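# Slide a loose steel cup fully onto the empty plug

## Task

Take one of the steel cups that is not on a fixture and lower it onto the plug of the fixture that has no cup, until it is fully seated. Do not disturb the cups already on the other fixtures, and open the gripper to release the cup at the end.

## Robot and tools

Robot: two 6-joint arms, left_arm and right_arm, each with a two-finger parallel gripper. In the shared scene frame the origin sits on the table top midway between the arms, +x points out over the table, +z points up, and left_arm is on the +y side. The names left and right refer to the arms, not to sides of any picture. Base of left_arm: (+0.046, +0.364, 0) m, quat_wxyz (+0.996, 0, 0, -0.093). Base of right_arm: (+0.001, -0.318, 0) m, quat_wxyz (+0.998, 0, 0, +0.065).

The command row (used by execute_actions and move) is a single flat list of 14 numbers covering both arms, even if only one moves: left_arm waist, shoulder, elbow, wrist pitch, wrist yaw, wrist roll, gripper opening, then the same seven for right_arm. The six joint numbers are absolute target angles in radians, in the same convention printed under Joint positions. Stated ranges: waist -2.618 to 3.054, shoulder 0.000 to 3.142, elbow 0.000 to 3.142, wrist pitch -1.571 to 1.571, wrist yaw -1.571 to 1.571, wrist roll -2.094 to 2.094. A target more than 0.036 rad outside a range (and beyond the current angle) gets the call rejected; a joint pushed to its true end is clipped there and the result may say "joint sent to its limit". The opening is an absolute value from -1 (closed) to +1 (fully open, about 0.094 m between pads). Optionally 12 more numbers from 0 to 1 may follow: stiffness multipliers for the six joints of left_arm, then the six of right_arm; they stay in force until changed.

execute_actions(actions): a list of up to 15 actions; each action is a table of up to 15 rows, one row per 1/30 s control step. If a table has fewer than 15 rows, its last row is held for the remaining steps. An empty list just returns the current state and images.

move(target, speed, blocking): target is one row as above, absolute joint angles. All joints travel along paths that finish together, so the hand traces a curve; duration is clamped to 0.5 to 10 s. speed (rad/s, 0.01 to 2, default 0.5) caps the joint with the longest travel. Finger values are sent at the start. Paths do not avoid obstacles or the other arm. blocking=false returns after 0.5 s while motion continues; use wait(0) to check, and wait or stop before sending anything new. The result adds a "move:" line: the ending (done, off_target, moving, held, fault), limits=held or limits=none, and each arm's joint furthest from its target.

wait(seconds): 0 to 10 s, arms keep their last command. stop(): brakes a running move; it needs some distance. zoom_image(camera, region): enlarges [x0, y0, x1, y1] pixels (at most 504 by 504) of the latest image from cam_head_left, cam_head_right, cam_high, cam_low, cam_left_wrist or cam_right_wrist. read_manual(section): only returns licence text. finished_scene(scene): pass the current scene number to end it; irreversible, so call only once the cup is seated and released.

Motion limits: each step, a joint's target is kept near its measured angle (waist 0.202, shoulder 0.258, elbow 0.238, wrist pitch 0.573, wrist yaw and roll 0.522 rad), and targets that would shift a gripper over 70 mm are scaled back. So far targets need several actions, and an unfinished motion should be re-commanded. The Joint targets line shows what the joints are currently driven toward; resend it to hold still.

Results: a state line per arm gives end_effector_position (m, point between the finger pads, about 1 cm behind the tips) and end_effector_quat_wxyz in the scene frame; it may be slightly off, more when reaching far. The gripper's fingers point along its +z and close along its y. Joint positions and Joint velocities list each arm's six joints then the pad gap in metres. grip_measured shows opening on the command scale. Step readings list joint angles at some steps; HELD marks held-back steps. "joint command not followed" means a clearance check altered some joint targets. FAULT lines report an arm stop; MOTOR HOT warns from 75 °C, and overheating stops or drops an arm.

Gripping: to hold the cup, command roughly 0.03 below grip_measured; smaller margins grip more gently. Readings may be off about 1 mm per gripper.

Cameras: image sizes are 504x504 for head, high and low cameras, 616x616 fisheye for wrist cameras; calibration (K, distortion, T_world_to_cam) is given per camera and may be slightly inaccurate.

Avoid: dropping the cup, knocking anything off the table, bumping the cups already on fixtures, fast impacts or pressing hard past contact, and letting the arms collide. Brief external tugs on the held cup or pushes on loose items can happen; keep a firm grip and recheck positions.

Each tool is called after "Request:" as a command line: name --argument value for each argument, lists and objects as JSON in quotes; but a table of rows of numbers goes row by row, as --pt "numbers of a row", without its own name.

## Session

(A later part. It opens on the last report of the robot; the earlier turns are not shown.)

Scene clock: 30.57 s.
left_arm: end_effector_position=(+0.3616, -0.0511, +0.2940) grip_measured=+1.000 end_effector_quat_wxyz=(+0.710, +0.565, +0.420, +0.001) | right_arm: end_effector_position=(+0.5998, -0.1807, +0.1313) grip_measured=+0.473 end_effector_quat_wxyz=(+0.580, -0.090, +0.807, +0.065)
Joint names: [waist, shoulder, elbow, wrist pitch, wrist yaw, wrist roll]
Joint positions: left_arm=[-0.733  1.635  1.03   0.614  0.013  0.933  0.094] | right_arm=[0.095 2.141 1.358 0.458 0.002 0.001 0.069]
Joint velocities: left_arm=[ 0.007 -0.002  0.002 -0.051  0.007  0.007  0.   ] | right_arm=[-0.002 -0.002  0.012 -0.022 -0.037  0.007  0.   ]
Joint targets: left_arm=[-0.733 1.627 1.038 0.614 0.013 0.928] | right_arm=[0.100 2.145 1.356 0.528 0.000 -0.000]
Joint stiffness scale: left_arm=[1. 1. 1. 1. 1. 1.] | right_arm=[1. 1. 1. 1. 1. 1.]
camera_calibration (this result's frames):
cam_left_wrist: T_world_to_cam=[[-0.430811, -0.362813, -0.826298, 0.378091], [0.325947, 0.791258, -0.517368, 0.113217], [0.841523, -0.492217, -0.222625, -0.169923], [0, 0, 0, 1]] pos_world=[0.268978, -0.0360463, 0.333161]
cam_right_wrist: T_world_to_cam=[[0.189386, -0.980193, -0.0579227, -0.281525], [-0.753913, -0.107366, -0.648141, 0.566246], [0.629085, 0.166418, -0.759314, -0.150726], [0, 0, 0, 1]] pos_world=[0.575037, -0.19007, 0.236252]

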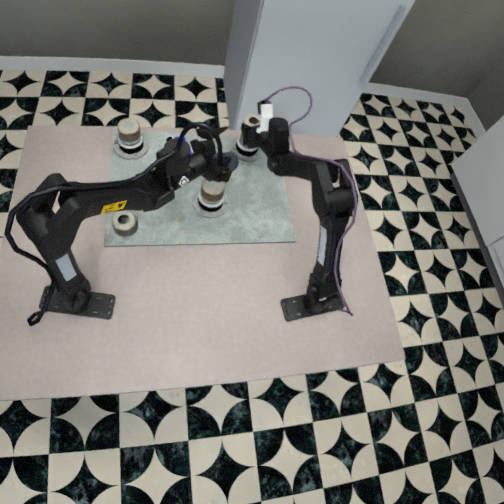

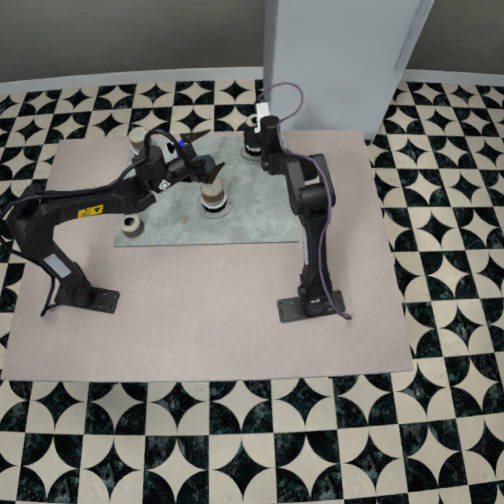

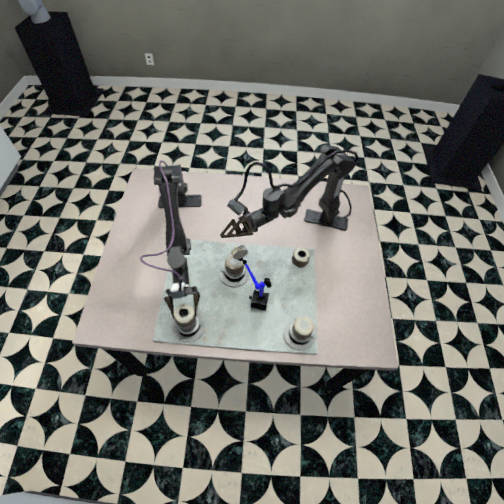

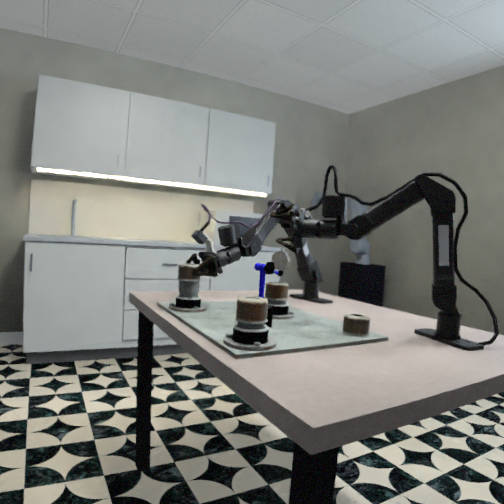

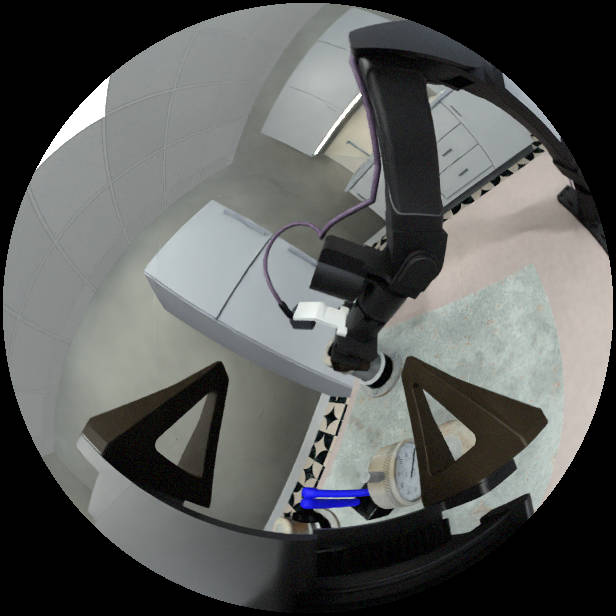

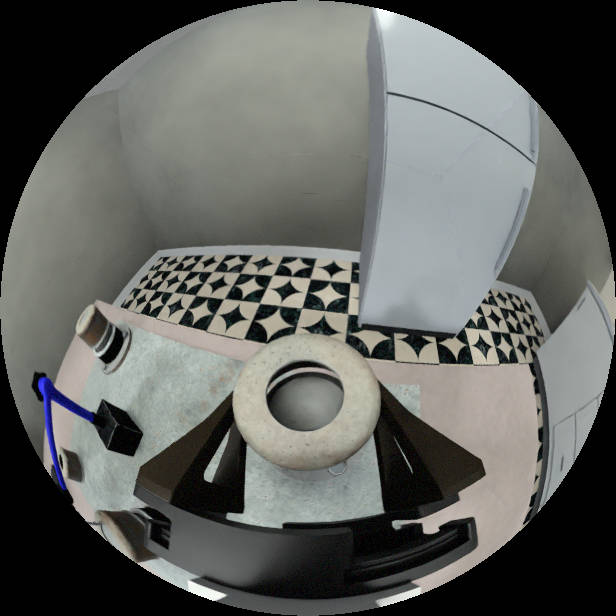

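Request:
execute_actions --actions '[[[-0.733,1.627,1.038,0.614,0.013,0.928,1,0.1,2.135,1.356,0.522,0,0,0.44],[-0.733,1.627,1.038,0.614,0.013,0.928,1,0.1,2.127,1.356,0.516,0,0,0.44],[-0.733,1.627,1.038,0.614,0.013,0.928,1,0.1,2.122,1.356,0.510,0,0,0.44],[-0.733,1.627,1.038,0.614,0.013,0.928,1,0.1,2.119,1.356,0.504,0,0,0.44],[-0.733,1.627,1.038,0.614,0.013,0.928,1,0.1,2.117,1.356,0.498,0,0,0.44],[-0.733,1.627,1.038,0.614,0.013,0.928,1,0.1,2.115,1.356,0.492,0,0,0.44],[-0.733,1.627,1.038,0.614,0.013,0.928,1,0.1,2.113,1.356,0.486,0,0,0.44],[-0.733,1.627,1.038,0.614,0.013,0.928,1,0.1,2.111,1.356,0.480,0,0,0.44],[-0.733,1.627,1.038,0.614,0.013,0.928,1,0.1,2.109,1.356,0.475,0,0,0.44],[-0.733,1.627,1.038,0.614,0.013,0.928,1,0.1,2.108,1.356,0.470,0,0,0.44]]]'

Request:
zoom_image --camera "cam_right_wrist" --region '[255, 348, 355, 448]'

Scene clock: 33.37 s.
left_arm: end_effector_position=(+0.3616, -0.0511, +0.2940) grip_measured=+1.000 end_effector_quat_wxyz=(+0.710, +0.565, +0.420, +0.001) | right_arm: end_effector_position=(+0.5997, -0.1808, +0.1308) grip_measured=+0.473 end_effector_quat_wxyz=(+0.579, -0.090, +0.808, +0.064)
Joint names: [waist, shoulder, elbow, wrist pitch, wrist yaw, wrist roll]
Joint positions: left_arm=[-0.733  1.635  1.03   0.614  0.013  0.933  0.094] | right_arm=[0.095 2.141 1.358 0.456 0.002 0.001 0.069]
Joint velocities: left_arm=[ 0.007  0.017 -0.012 -0.022 -0.007  0.037  0.   ] | right_arm=[-0.002  0.012 -0.017  0.125 -0.022  0.007 -0.   ]
Joint targets: left_arm=[-0.733 1.627 1.038 0.614 0.013 0.928] | right_arm=[0.100 2.108 1.356 0.470 -0.000 0.000]
Joint stiffness scale: left_arm=[1. 1. 1. 1. 1. 1.] | right_arm=[1. 1. 1. 1. 1. 1.]
Step readings (joint positions):
0: left_arm=[-0.733 1.635 1.030 0.614 0.013 0.933] | right_arm=[0.095 2.141 1.358 0.458 0.002 0.001]
1: left_arm=[-0.733 1.635 1.030 0.614 0.013 0.933] | right_arm=[0.095 2.141 1.358 0.458 0.002 0.001]
2: left_arm=[-0.733 1.635 1.030 0.614 0.013 0.933] | right_arm=[0.095 2.141 1.358 0.458 0.002 0.001]
4: left_arm=[-0.733 1.635 1.030 0.614 0.013 0.933] | right_arm=[0.095 2.141 1.358 0.458 0.002 0.001]
8: left_arm=[-0.733 1.635 1.030 0.614 0.013 0.933] | right_arm=[0.095 2.141 1.358 0.457 0.002 0.001]
15: Joint positions above
camera_calibration (this result's frames):
cam_left_wrist: T_world_to_cam=[[-0.430811, -0.362813, -0.826298, 0.378091], [0.325947, 0.791258, -0.517368, 0.113217], [0.841523, -0.492217, -0.222625, -0.169923], [0, 0, 0, 1]] pos_world=[0.268978, -0.0360463, 0.333161]
cam_right_wrist: T_world_to_cam=[[0.189279, -0.980217, -0.057859, -0.281504], [-0.755117, -0.10764, -0.646693, 0.566322], [0.627671, 0.166096, -0.760553, -0.150017], [0, 0, 0, 1]] pos_world=[0.575084, -0.190059, 0.235853]

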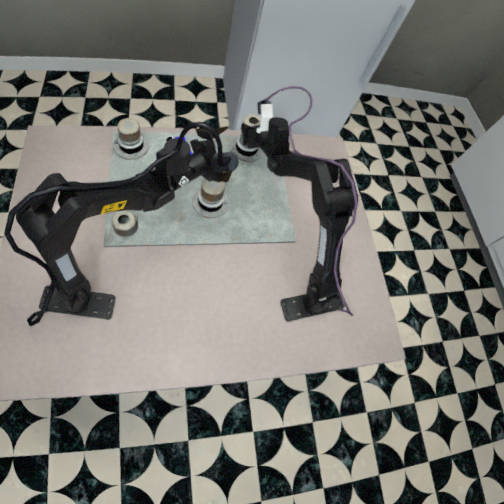

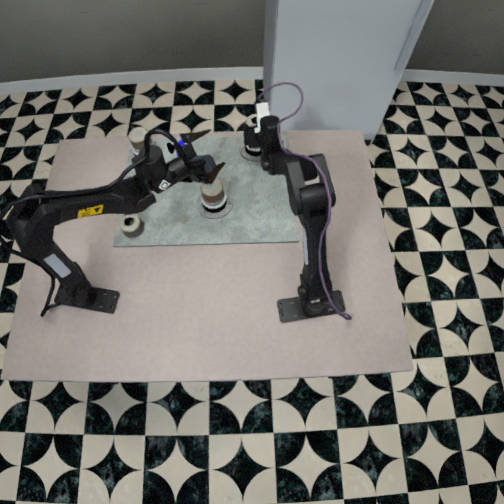

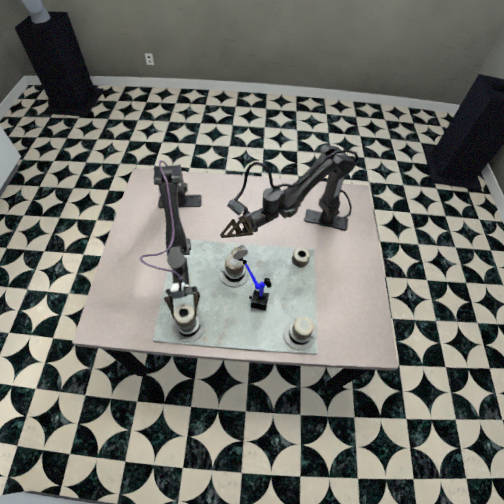

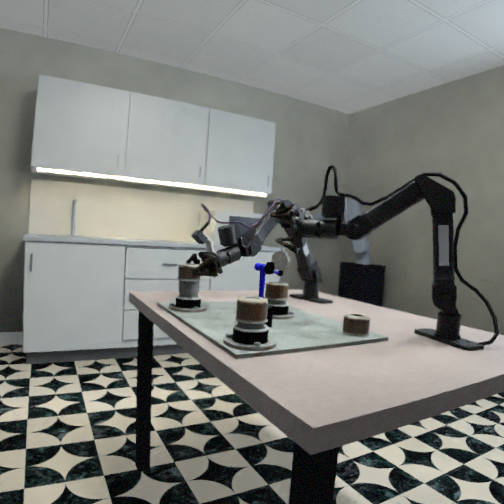

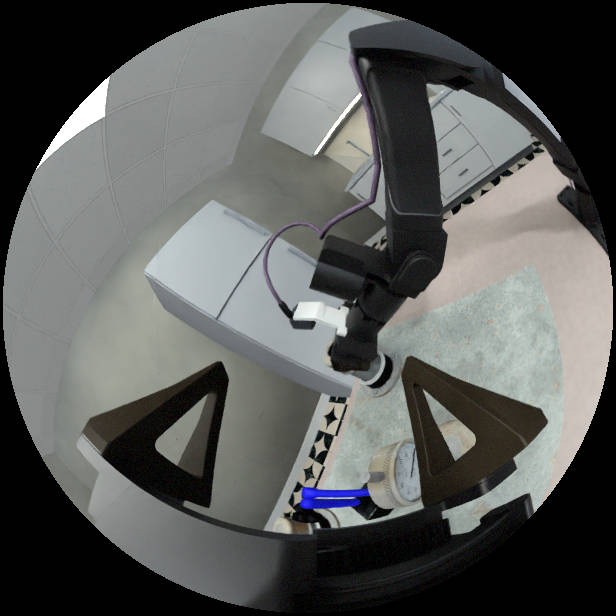

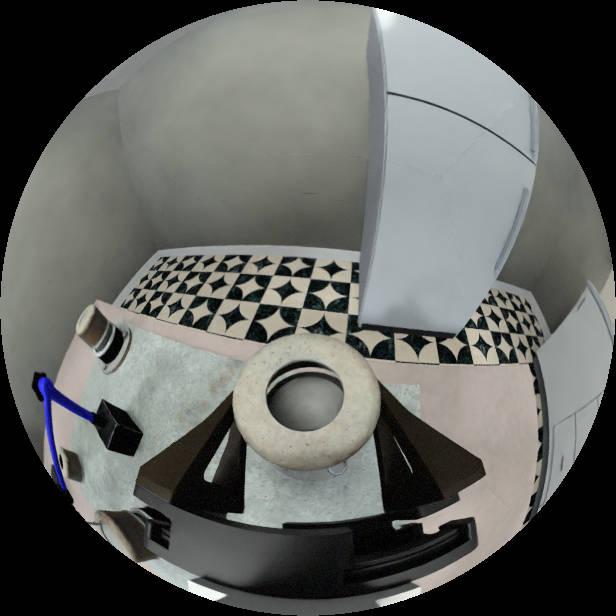

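Region (255, 348, 355, 448) of cam_right_wrist's 616x616 image, scaled by 5.040, with more detail than that image has.

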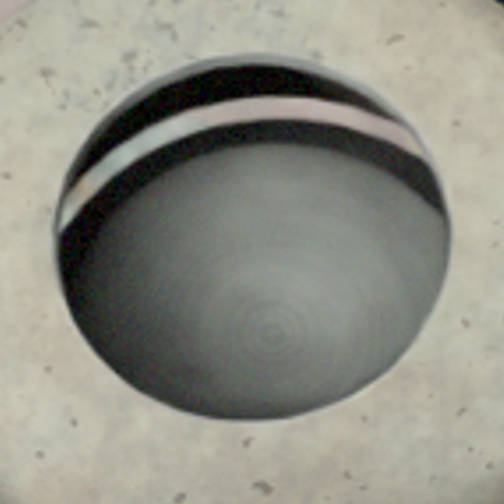

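Request:
execute_actions --actions '[[[-0.733,1.627,1.038,0.614,0.013,0.928,1,0.1,2.106,1.356,0.470,0,0,0.44],[-0.733,1.627,1.038,0.614,0.013,0.928,1,0.1,2.104,1.356,0.470,0,0,0.44],[-0.733,1.627,1.038,0.614,0.013,0.928,1,0.1,2.102,1.356,0.470,0,0,0.44],[-0.733,1.627,1.038,0.614,0.013,0.928,1,0.1,2.100,1.356,0.470,0,0,0.44],[-0.733,1.627,1.038,0.614,0.013,0.928,1,0.1,2.098,1.356,0.470,0,0,0.44],[-0.733,1.627,1.038,0.614,0.013,0.928,1,0.1,2.096,1.356,0.470,0,0,0.44],[-0.733,1.627,1.038,0.614,0.013,0.928,1,0.1,2.094,1.356,0.470,0,0,0.44]]]'

Request:
zoom_image --camera "cam_right_wrist" --region '[255, 348, 355, 448]'

Scene clock: 35.23 s.
left_arm: end_effector_position=(+0.3616, -0.0511, +0.2940) grip_measured=+1.000 end_effector_quat_wxyz=(+0.710, +0.565, +0.420, +0.001) | right_arm: end_effector_position=(+0.5997, -0.1808, +0.1308) grip_measured=+0.473 end_effector_quat_wxyz=(+0.579, -0.090, +0.808, +0.064)
Joint names: [waist, shoulder, elbow, wrist pitch, wrist yaw, wrist roll]
Joint positions: left_arm=[-0.733  1.635  1.03   0.614  0.013  0.933  0.094] | right_arm=[0.095 2.141 1.358 0.456 0.002 0.001 0.069]
Joint velocities: left_arm=[-0.012  0.002  0.002 -0.007  0.066  0.037  0.   ] | right_arm=[-0.002  0.002  0.002 -0.007 -0.022 -0.007 -0.   ]
Joint targets: left_arm=[-0.733 1.627 1.038 0.614 0.013 0.928] | right_arm=[0.100 2.094 1.356 0.470 0.000 0.000]
Joint stiffness scale: left_arm=[1. 1. 1. 1. 1. 1.] | right_arm=[1. 1. 1. 1. 1. 1.]
Step readings (joint positions):
0: left_arm=[-0.733 1.635 1.030 0.614 0.013 0.933] | right_arm=[0.095 2.141 1.358 0.456 0.002 0.001]
1: left_arm=[-0.733 1.635 1.030 0.614 0.013 0.933] | right_arm=[0.095 2.141 1.358 0.456 0.002 0.001]
2: left_arm=[-0.733 1.635 1.030 0.614 0.013 0.933] | right_arm=[0.095 2.141 1.358 0.456 0.002 0.001]
4: left_arm=[-0.733 1.635 1.030 0.614 0.013 0.933] | right_arm=[0.095 2.141 1.358 0.456 0.002 0.001]
8: left_arm=[-0.733 1.635 1.030 0.614 0.013 0.933] | right_arm=[0.095 2.141 1.358 0.456 0.002 0.001]
15: Joint positions above
camera_calibration (this result's frames):
cam_left_wrist: T_world_to_cam=[[-0.430811, -0.362813, -0.826298, 0.378091], [0.325947, 0.791258, -0.517368, 0.113217], [0.841523, -0.492217, -0.222625, -0.169923], [0, 0, 0, 1]] pos_world=[0.268978, -0.0360463, 0.333161]
cam_right_wrist: T_world_to_cam=[[0.189279, -0.980217, -0.057859, -0.281504], [-0.755117, -0.10764, -0.646693, 0.566322], [0.627671, 0.166096, -0.760553, -0.150017], [0, 0, 0, 1]] pos_world=[0.575084, -0.190059, 0.235853]

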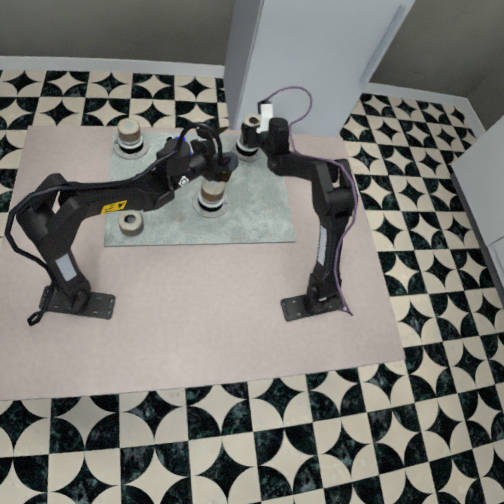

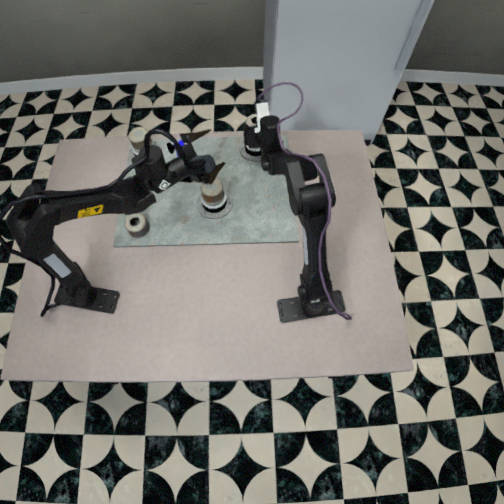

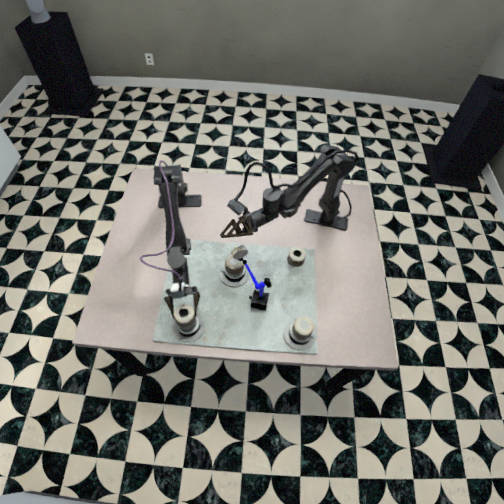

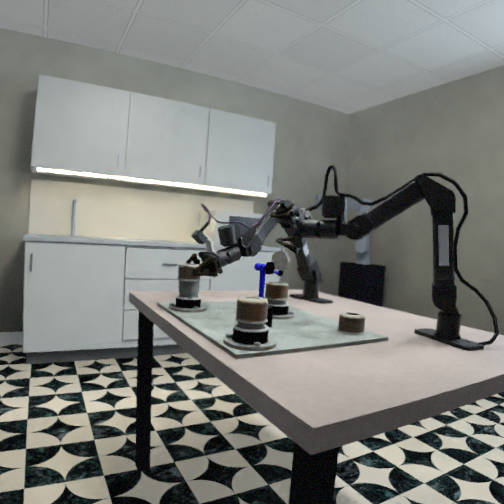

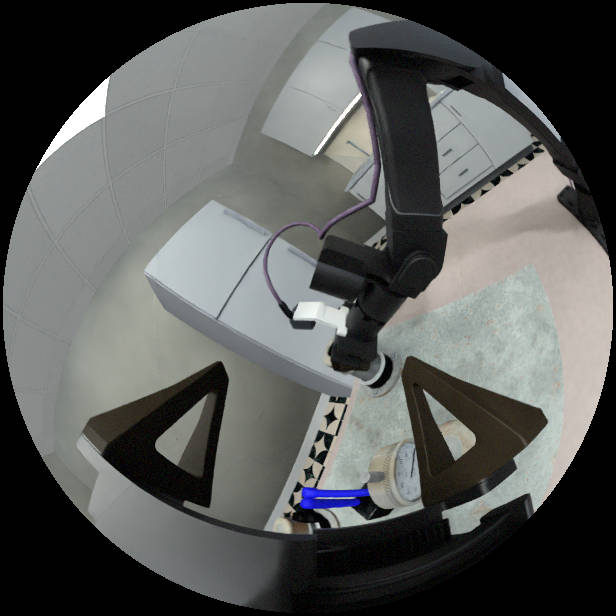

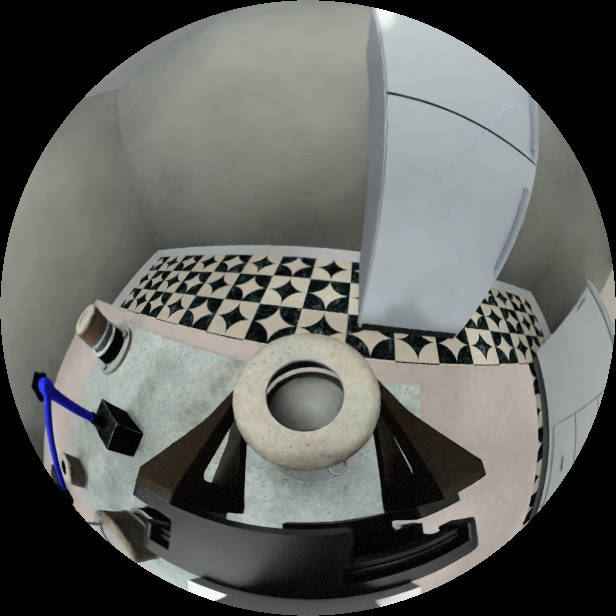

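Region (255, 348, 355, 448) of cam_right_wrist's 616x616 image, scaled by 5.040, with more detail than that image has.

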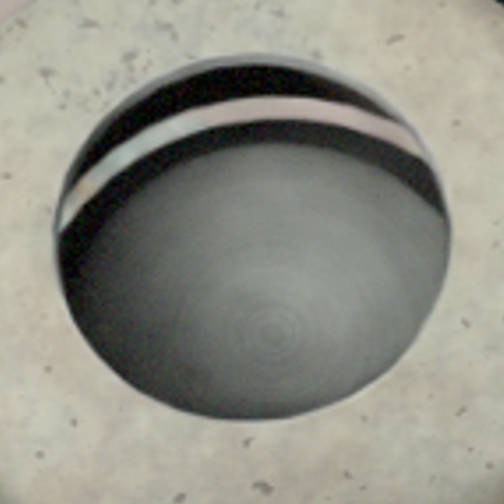

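Request:
execute_actions --actions '[[[-0.733,1.627,1.038,0.614,0.013,0.928,1,0.1,2.092,1.356,0.466,0,0,0.44],[-0.733,1.627,1.038,0.614,0.013,0.928,1,0.1,2.090,1.356,0.462,0,0,0.44],[-0.733,1.627,1.038,0.614,0.013,0.928,1,0.1,2.088,1.356,0.458,0,0,0.44],[-0.733,1.627,1.038,0.614,0.013,0.928,1,0.1,2.086,1.356,0.454,0,0,0.44],[-0.733,1.627,1.038,0.614,0.013,0.928,1,0.1,2.084,1.356,0.450,0,0,0.44],[-0.733,1.627,1.038,0.614,0.013,0.928,1,0.1,2.082,1.356,0.446,0,0,0.44],[-0.733,1.627,1.038,0.614,0.013,0.928,1,0.1,2.080,1.356,0.442,0,0,0.44]]]'

Request:
zoom_image --camera "cam_right_wrist" --region '[255, 348, 355, 448]'

Scene clock: 37.30 s.
left_arm: end_effector_position=(+0.3616, -0.0511, +0.2940) grip_measured=+1.000 end_effector_quat_wxyz=(+0.710, +0.565, +0.420, +0.001) | right_arm: end_effector_position=(+0.5976, -0.1812, +0.1275) grip_measured=+0.473 end_effector_quat_wxyz=(+0.571, -0.091, +0.814, +0.063)
Joint names: [waist, shoulder, elbow, wrist pitch, wrist yaw, wrist roll]
Joint positions: left_arm=[-0.733  1.635  1.03   0.614  0.013  0.933  0.094] | right_arm=[0.095 2.137 1.358 0.431 0.002 0.001 0.069]
Joint velocities: left_arm=[-0.012  0.022 -0.007  0.007 -0.022 -0.007  0.   ] | right_arm=[-0.022  0.002  0.012  0.037  0.037  0.007 -0.001]
Joint targets: left_arm=[-0.733 1.627 1.038 0.614 0.013 0.928] | right_arm=[0.100 2.080 1.356 0.442 0.000 -0.000]
Joint stiffness scale: left_arm=[1. 1. 1. 1. 1. 1.] | right_arm=[1. 1. 1. 1. 1. 1.]
Step readings (joint positions):
0: left_arm=[-0.733 1.635 1.030 0.614 0.013 0.933] | right_arm=[0.095 2.141 1.358 0.456 0.002 0.001]
1: left_arm=[-0.733 1.635 1.030 0.614 0.013 0.933] | right_arm=[0.095 2.140 1.358 0.455 0.002 0.001]
2: left_arm=[-0.733 1.635 1.030 0.614 0.013 0.933] | right_arm=[0.095 2.138 1.358 0.450 0.002 0.001]
4: left_arm=[-0.733 1.635 1.030 0.614 0.013 0.933] | right_arm=[0.095 2.137 1.358 0.438 0.002 0.001]
8: left_arm=[-0.733 1.635 1.030 0.614 0.013 0.933] | right_arm=[0.095 2.137 1.358 0.431 0.002 0.001]
15: Joint positions above
camera_calibration (this result's frames):
cam_left_wrist: T_world_to_cam=[[-0.430811, -0.362813, -0.826298, 0.378091], [0.325947, 0.791258, -0.517368, 0.113217], [0.841523, -0.492217, -0.222625, -0.169923], [0, 0, 0, 1]] pos_world=[0.268978, -0.0360463, 0.333161]
cam_right_wrist: T_world_to_cam=[[0.188124, -0.980481, -0.0571576, -0.281213], [-0.767947, -0.110567, -0.630898, 0.567707], [0.612263, 0.162581, -0.773758, -0.140939], [0, 0, 0, 1]] pos_world=[0.575163, -0.190041, 0.233039]

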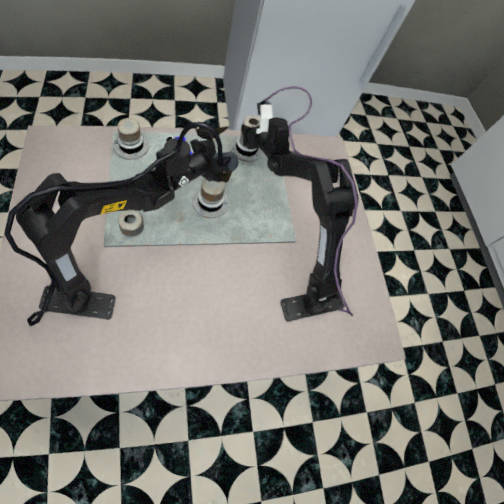

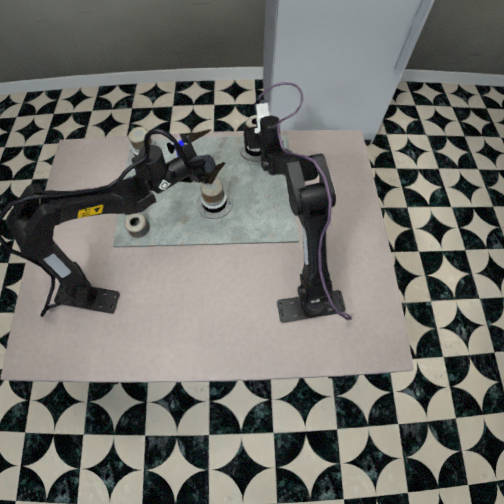

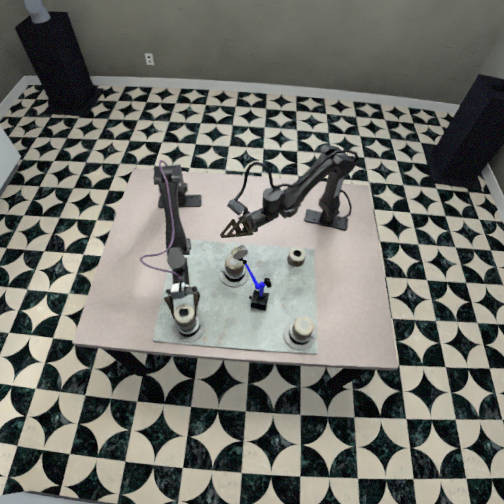

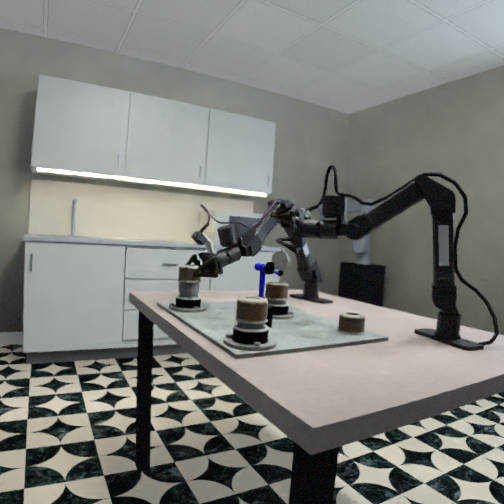

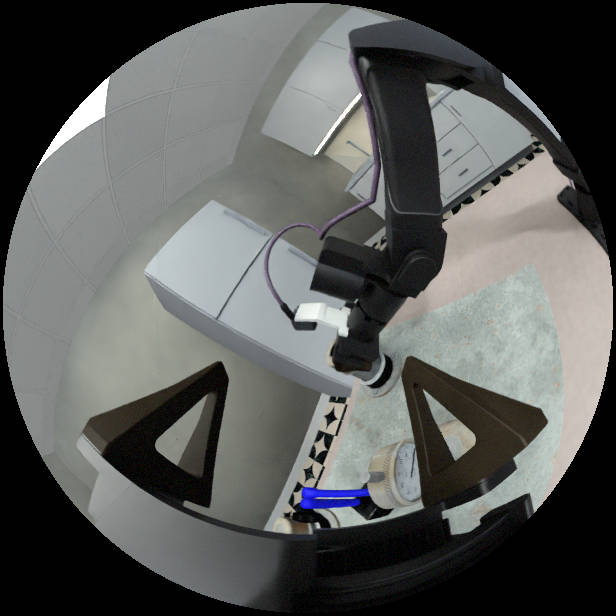

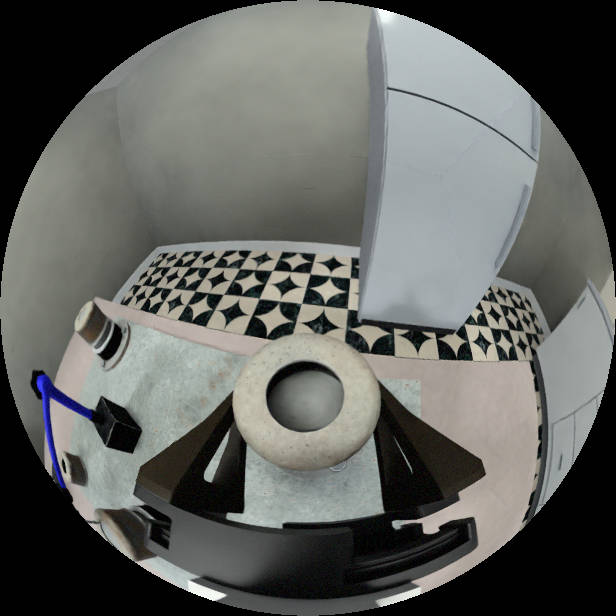

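Region (255, 348, 355, 448) of cam_right_wrist's 616x616 image, scaled by 5.040, with more detail than that image has.

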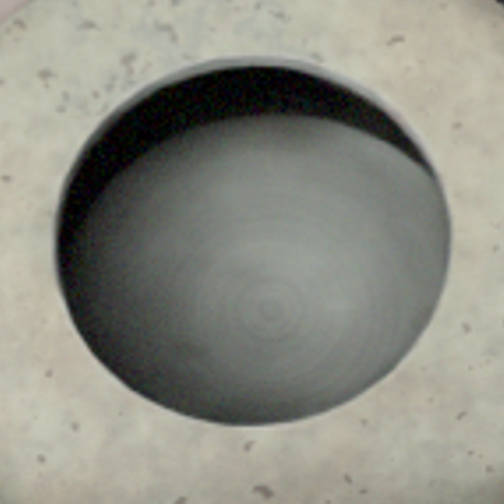

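Request:
execute_actions --actions '[[[-0.733,1.627,1.038,0.614,0.013,0.928,1,0.1,2.092,1.356,0.454,0,0,0.44],[-0.733,1.627,1.038,0.614,0.013,0.928,1,0.1,2.104,1.356,0.466,0,0,0.44],[-0.733,1.627,1.038,0.614,0.013,0.928,1,0.1,2.115,1.356,0.478,0,0,0.44],[-0.733,1.627,1.038,0.614,0.013,0.928,1,0.1,2.124,1.356,0.489,0,0,0.44],[-0.733,1.627,1.038,0.614,0.013,0.928,1,0.1,2.131,1.356,0.498,0,0,0.44],[-0.733,1.627,1.038,0.614,0.013,0.928,1,0.1,2.133,1.355,0.501,0,0,0.44],[-0.733,1.627,1.038,0.614,0.013,0.928,1,0.1,2.135,1.354,0.505,0,0,0.44],[-0.733,1.627,1.038,0.614,0.013,0.928,1,0.1,2.137,1.353,0.508,0,0,0.44],[-0.733,1.627,1.038,0.614,0.013,0.928,1,0.1,2.140,1.352,0.511,0,0,0.44],[-0.733,1.627,1.038,0.614,0.013,0.928,1,0.1,2.142,1.350,0.514,0,0,0.44],[-0.733,1.627,1.038,0.614,0.013,0.928,1,0.1,2.144,1.349,0.518,0,0,0.44],[-0.733,1.627,1.038,0.614,0.013,0.928,1,0.1,2.146,1.348,0.521,0,0,0.44],[-0.733,1.627,1.038,0.614,0.013,0.928,1,0.1,2.148,1.347,0.524,0,0,0.44],[-0.733,1.627,1.038,0.614,0.013,0.928,1,0.1,2.150,1.346,0.528,0,0,0.44],[-0.733,1.627,1.038,0.614,0.013,0.928,1,0.1,2.152,1.345,0.531,0,0,0.44]],[[-0.733,1.627,1.038,0.614,0.013,0.928,1,0.1,2.155,1.344,0.534,0,0,0.44],[-0.733,1.627,1.038,0.614,0.013,0.928,1,0.1,2.157,1.343,0.537,0,0,0.44],[-0.733,1.627,1.038,0.614,0.013,0.928,1,0.1,2.159,1.342,0.541,0,0,0.44],[-0.733,1.627,1.038,0.614,0.013,0.928,1,0.1,2.161,1.340,0.544,0,0,0.44],[-0.733,1.627,1.038,0.614,0.013,0.928,1,0.1,2.163,1.339,0.547,0,0,0.44],[-0.733,1.627,1.038,0.614,0.013,0.928,1,0.1,2.165,1.338,0.550,0,0,0.44],[-0.733,1.627,1.038,0.614,0.013,0.928,1,0.1,2.167,1.337,0.554,0,0,0.44],[-0.733,1.627,1.038,0.614,0.013,0.928,1,0.1,2.170,1.336,0.557,0,0,0.44],[-0.733,1.627,1.038,0.614,0.013,0.928,1,0.1,2.172,1.335,0.560,0,0,0.44],[-0.733,1.627,1.038,0.614,0.013,0.928,1,0.1,2.174,1.334,0.564,0,0,0.44],[-0.733,1.627,1.038,0.614,0.013,0.928,1,0.1,2.176,1.333,0.567,0,0,0.44],[-0.733,1.627,1.038,0.614,0.013,0.928,1,0.1,2.178,1.332,0.570,0,0,0.44],[-0.733,1.627,1.038,0.614,0.013,0.928,1,0.1,2.180,1.330,0.573,0,0,0.44],[-0.733,1.627,1.038,0.614,0.013,0.928,1,0.1,2.182,1.329,0.577,0,0,0.44],[-0.733,1.627,1.038,0.614,0.013,0.928,1,0.1,2.185,1.328,0.580,0,0,0.44]]]'

Scene clock: 41.80 s.
left_arm: end_effector_position=(+0.3616, -0.0511, +0.2940) grip_measured=+1.000 end_effector_quat_wxyz=(+0.710, +0.565, +0.420, +0.001) | right_arm: end_effector_position=(+0.5982, -0.1811, +0.1011) grip_measured=+0.473 end_effector_quat_wxyz=(+0.568, -0.091, +0.816, +0.063)
Joint names: [waist, shoulder, elbow, wrist pitch, wrist yaw, wrist roll]
Joint positions: left_arm=[-0.733  1.635  1.03   0.614  0.013  0.933  0.094] | right_arm=[0.095 2.192 1.335 0.502 0.002 0.001 0.069]
Joint velocities: left_arm=[-0.007  0.007 -0.002  0.022 -0.051  0.051  0.   ] | right_arm=[ 0.002  0.066 -0.017  0.154 -0.066 -0.022 -0.001]
Joint targets: left_arm=[-0.733 1.627 1.038 0.614 0.013 0.928] | right_arm=[0.100 2.185 1.328 0.580 0.000 0.000]
Joint stiffness scale: left_arm=[1. 1. 1. 1. 1. 1.] | right_arm=[1. 1. 1. 1. 1. 1.]
Step readings (joint positions; steps 1 to 15: 1st action; 16 to 30: 2nd action):
0: left_arm=[-0.733 1.635 1.030 0.614 0.013 0.933] | right_arm=[0.095 2.137 1.358 0.431 0.002 0.001]
1: left_arm=[-0.733 1.635 1.030 0.614 0.013 0.933] | right_arm=[0.095 2.137 1.358 0.431 0.002 0.001]
2: left_arm=[-0.733 1.635 1.030 0.614 0.013 0.933] | right_arm=[0.095 2.137 1.358 0.431 0.002 0.001]
4: left_arm=[-0.733 1.635 1.030 0.614 0.013 0.933] | right_arm=[0.095 2.137 1.358 0.433 0.002 0.001]
8: left_arm=[-0.733 1.635 1.030 0.614 0.013 0.933] | right_arm=[0.095 2.142 1.358 0.436 0.002 0.001]
15: left_arm=[-0.733 1.635 1.030 0.614 0.013 0.933] | right_arm=[0.095 2.162 1.354 0.449 0.002 0.001]
16: left_arm=[-0.733 1.635 1.030 0.614 0.013 0.933] | right_arm=[0.095 2.164 1.352 0.454 0.002 0.001]
17: left_arm=[-0.733 1.635 1.030 0.614 0.013 0.933] | right_arm=[0.095 2.166 1.350 0.458 0.002 0.001]
19: left_arm=[-0.733 1.635 1.030 0.614 0.013 0.933] | right_arm=[0.095 2.168 1.347 0.465 0.002 0.001]
23: left_arm=[-0.733 1.635 1.030 0.614 0.013 0.933] | right_arm=[0.095 2.176 1.342 0.479 0.002 0.001]
30: Joint positions above
camera_calibration (this result's frames):
cam_left_wrist: T_world_to_cam=[[-0.430811, -0.362813, -0.826298, 0.378091], [0.325947, 0.791258, -0.517368, 0.113217], [0.841523, -0.492217, -0.222625, -0.169923], [0, 0, 0, 1]] pos_world=[0.268978, -0.0360463, 0.333161]
cam_right_wrist: T_world_to_cam=[[0.1877, -0.980577, -0.0568917, -0.282493], [-0.772618, -0.111632, -0.62498, 0.553514], [0.60649, 0.161264, -0.778565, -0.158055], [0, 0, 0, 1]] pos_world=[0.576538, -0.189727, 0.206807]

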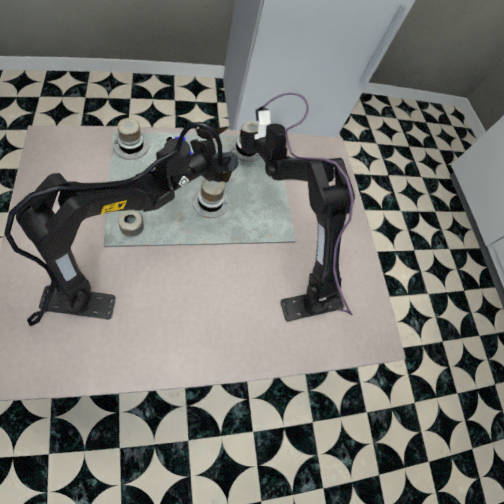

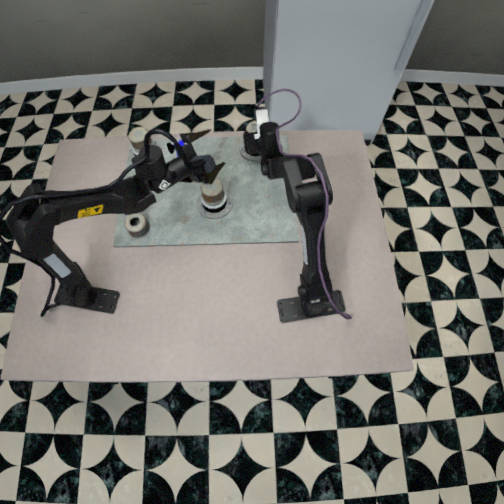

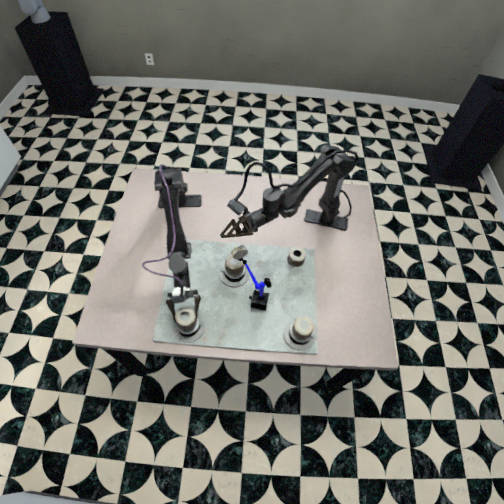

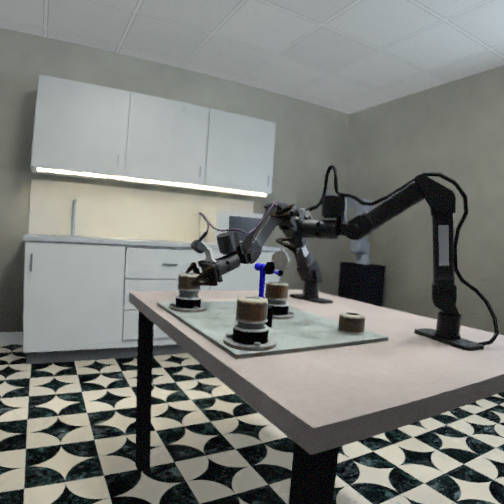

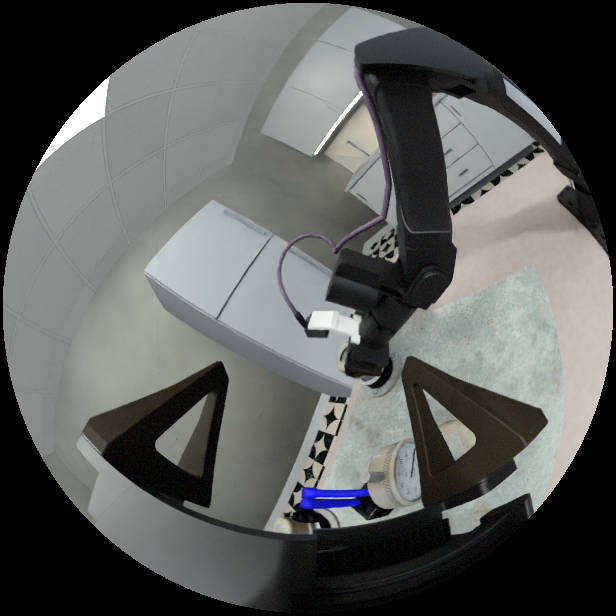

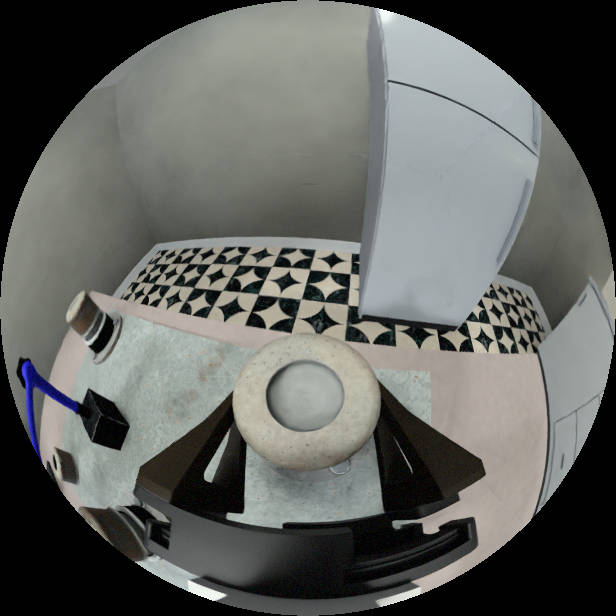

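Going well. Continuing to the bottom.

Request:
execute_actions --actions '[[[-0.733,1.627,1.038,0.614,0.013,0.928,1,0.1,2.188,1.327,0.583,0,0,0.44],[-0.733,1.627,1.038,0.614,0.013,0.928,1,0.1,2.191,1.326,0.586,0,0,0.44],[-0.733,1.627,1.038,0.614,0.013,0.928,1,0.1,2.193,1.325,0.589,0,0,0.44],[-0.733,1.627,1.038,0.614,0.013,0.928,1,0.1,2.195,1.324,0.592,0,0,0.44],[-0.733,1.627,1.038,0.614,0.013,0.928,1,0.1,2.197,1.323,0.595,0,0,0.44],[-0.733,1.627,1.038,0.614,0.013,0.928,1,0.1,2.199,1.322,0.598,0,0,0.44],[-0.733,1.627,1.038,0.614,0.013,0.928,1,0.1,2.201,1.321,0.601,0,0,0.44],[-0.733,1.627,1.038,0.614,0.013,0.928,1,0.1,2.203,1.320,0.604,0,0,0.44],[-0.733,1.627,1.038,0.614,0.013,0.928,1,0.1,2.205,1.319,0.607,0,0,0.44],[-0.733,1.627,1.038,0.614,0.013,0.928,1,0.1,2.207,1.318,0.610,0,0,0.44],[-0.733,1.627,1.038,0.614,0.013,0.928,1,0.1,2.209,1.317,0.612,0,0,0.44],[-0.733,1.627,1.038,0.614,0.013,0.928,1,0.1,2.211,1.316,0.613,0,0,0.44],[-0.733,1.627,1.038,0.614,0.013,0.928,1,0.1,2.213,1.316,0.613,0,0,0.44],[-0.733,1.627,1.038,0.614,0.013,0.928,1,0.1,2.215,1.316,0.613,0,0,0.44],[-0.733,1.627,1.038,0.614,0.013,0.928,1,0.1,2.217,1.316,0.613,0,0,0.44]]]'

Request:
zoom_image --camera "cam_low" --region '[158, 245, 298, 345]'

Scene clock: 44.43 s.
left_arm: end_effector_position=(+0.3616, -0.0511, +0.2940) grip_measured=+1.000 end_effector_quat_wxyz=(+0.710, +0.565, +0.420, +0.001) | right_arm: end_effector_position=(+0.5985, -0.1810, +0.0924) grip_measured=+0.473 end_effector_quat_wxyz=(+0.572, -0.091, +0.813, +0.064)
Joint names: [waist, shoulder, elbow, wrist pitch, wrist yaw, wrist roll]
Joint positions: left_arm=[-0.733  1.635  1.03   0.614  0.013  0.933  0.094] | right_arm=[0.095 2.214 1.321 0.548 0.002 0.001 0.069]
Joint velocities: left_arm=[ 0.007  0.007  0.012 -0.037 -0.037 -0.051  0.   ] | right_arm=[-0.002  0.027  0.002  0.037 -0.022 -0.051 -0.001]
Joint targets: left_arm=[-0.733 1.627 1.038 0.614 0.013 0.928] | right_arm=[0.100 2.217 1.316 0.613 -0.000 -0.000]
Joint stiffness scale: left_arm=[1. 1. 1. 1. 1. 1.] | right_arm=[1. 1. 1. 1. 1. 1.]
Step readings (joint positions):
0: left_arm=[-0.733 1.635 1.030 0.614 0.013 0.933] | right_arm=[0.095 2.198 1.332 0.510 0.002 0.001]
1: left_arm=[-0.733 1.635 1.030 0.614 0.013 0.933] | right_arm=[0.095 2.198 1.332 0.511 0.002 0.001]
2: left_arm=[-0.733 1.635 1.030 0.614 0.013 0.933] | right_arm=[0.095 2.198 1.332 0.511 0.002 0.001]
4: left_arm=[-0.733 1.635 1.030 0.614 0.013 0.933] | right_arm=[0.095 2.199 1.332 0.512 0.002 0.001]
8: left_arm=[-0.733 1.635 1.030 0.614 0.013 0.933] | right_arm=[0.095 2.204 1.328 0.524 0.002 0.001]
15: Joint positions above
camera_calibration (this result's frames):
cam_left_wrist: T_world_to_cam=[[-0.430811, -0.362813, -0.826298, 0.378091], [0.325947, 0.791258, -0.517368, 0.113217], [0.841523, -0.492217, -0.222625, -0.169923], [0, 0, 0, 1]] pos_world=[0.268978, -0.0360463, 0.333161]
cam_right_wrist: T_world_to_cam=[[0.188251, -0.980452, -0.0572367, -0.283254], [-0.766537, -0.110245, -0.632666, 0.545594], [0.613988, 0.162974, -0.772307, -0.169732], [0, 0, 0, 1]] pos_world=[0.575755, -0.189906, 0.197881]

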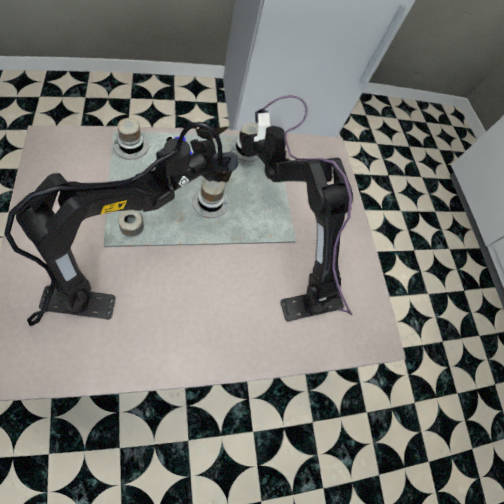

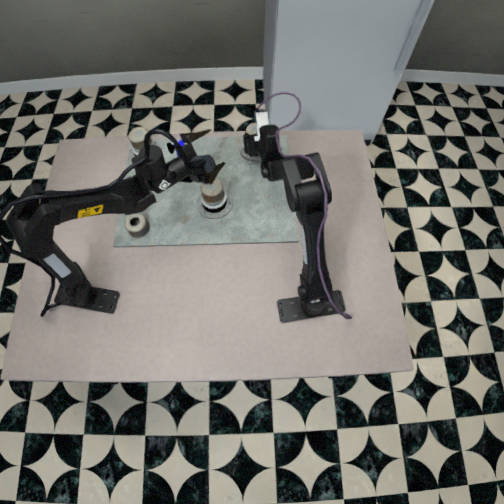

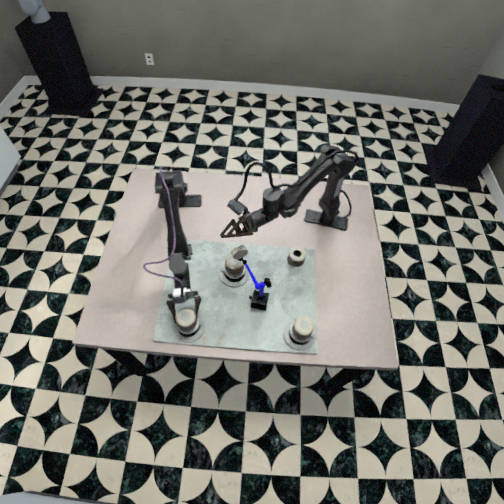

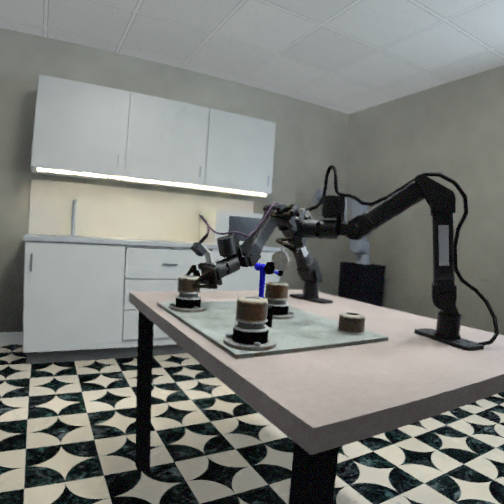

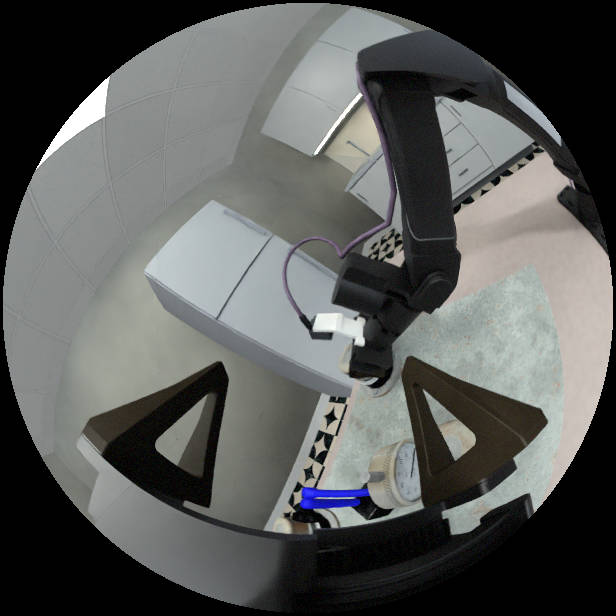

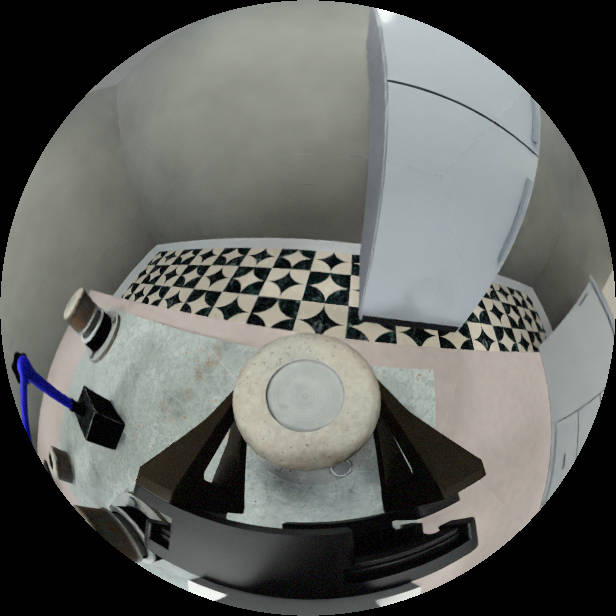

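Region (158, 245, 298, 345) of cam_low's 504x504 image, scaled by 3.600, with more detail than that image has; it fills the top 360 rows of this view, and the rest is white.

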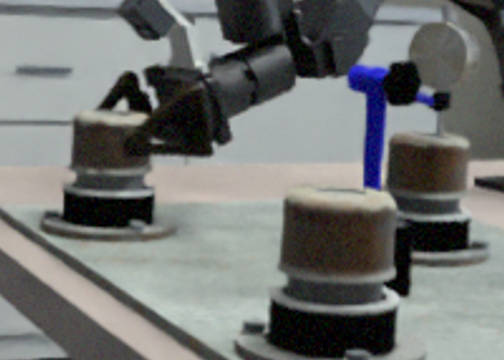

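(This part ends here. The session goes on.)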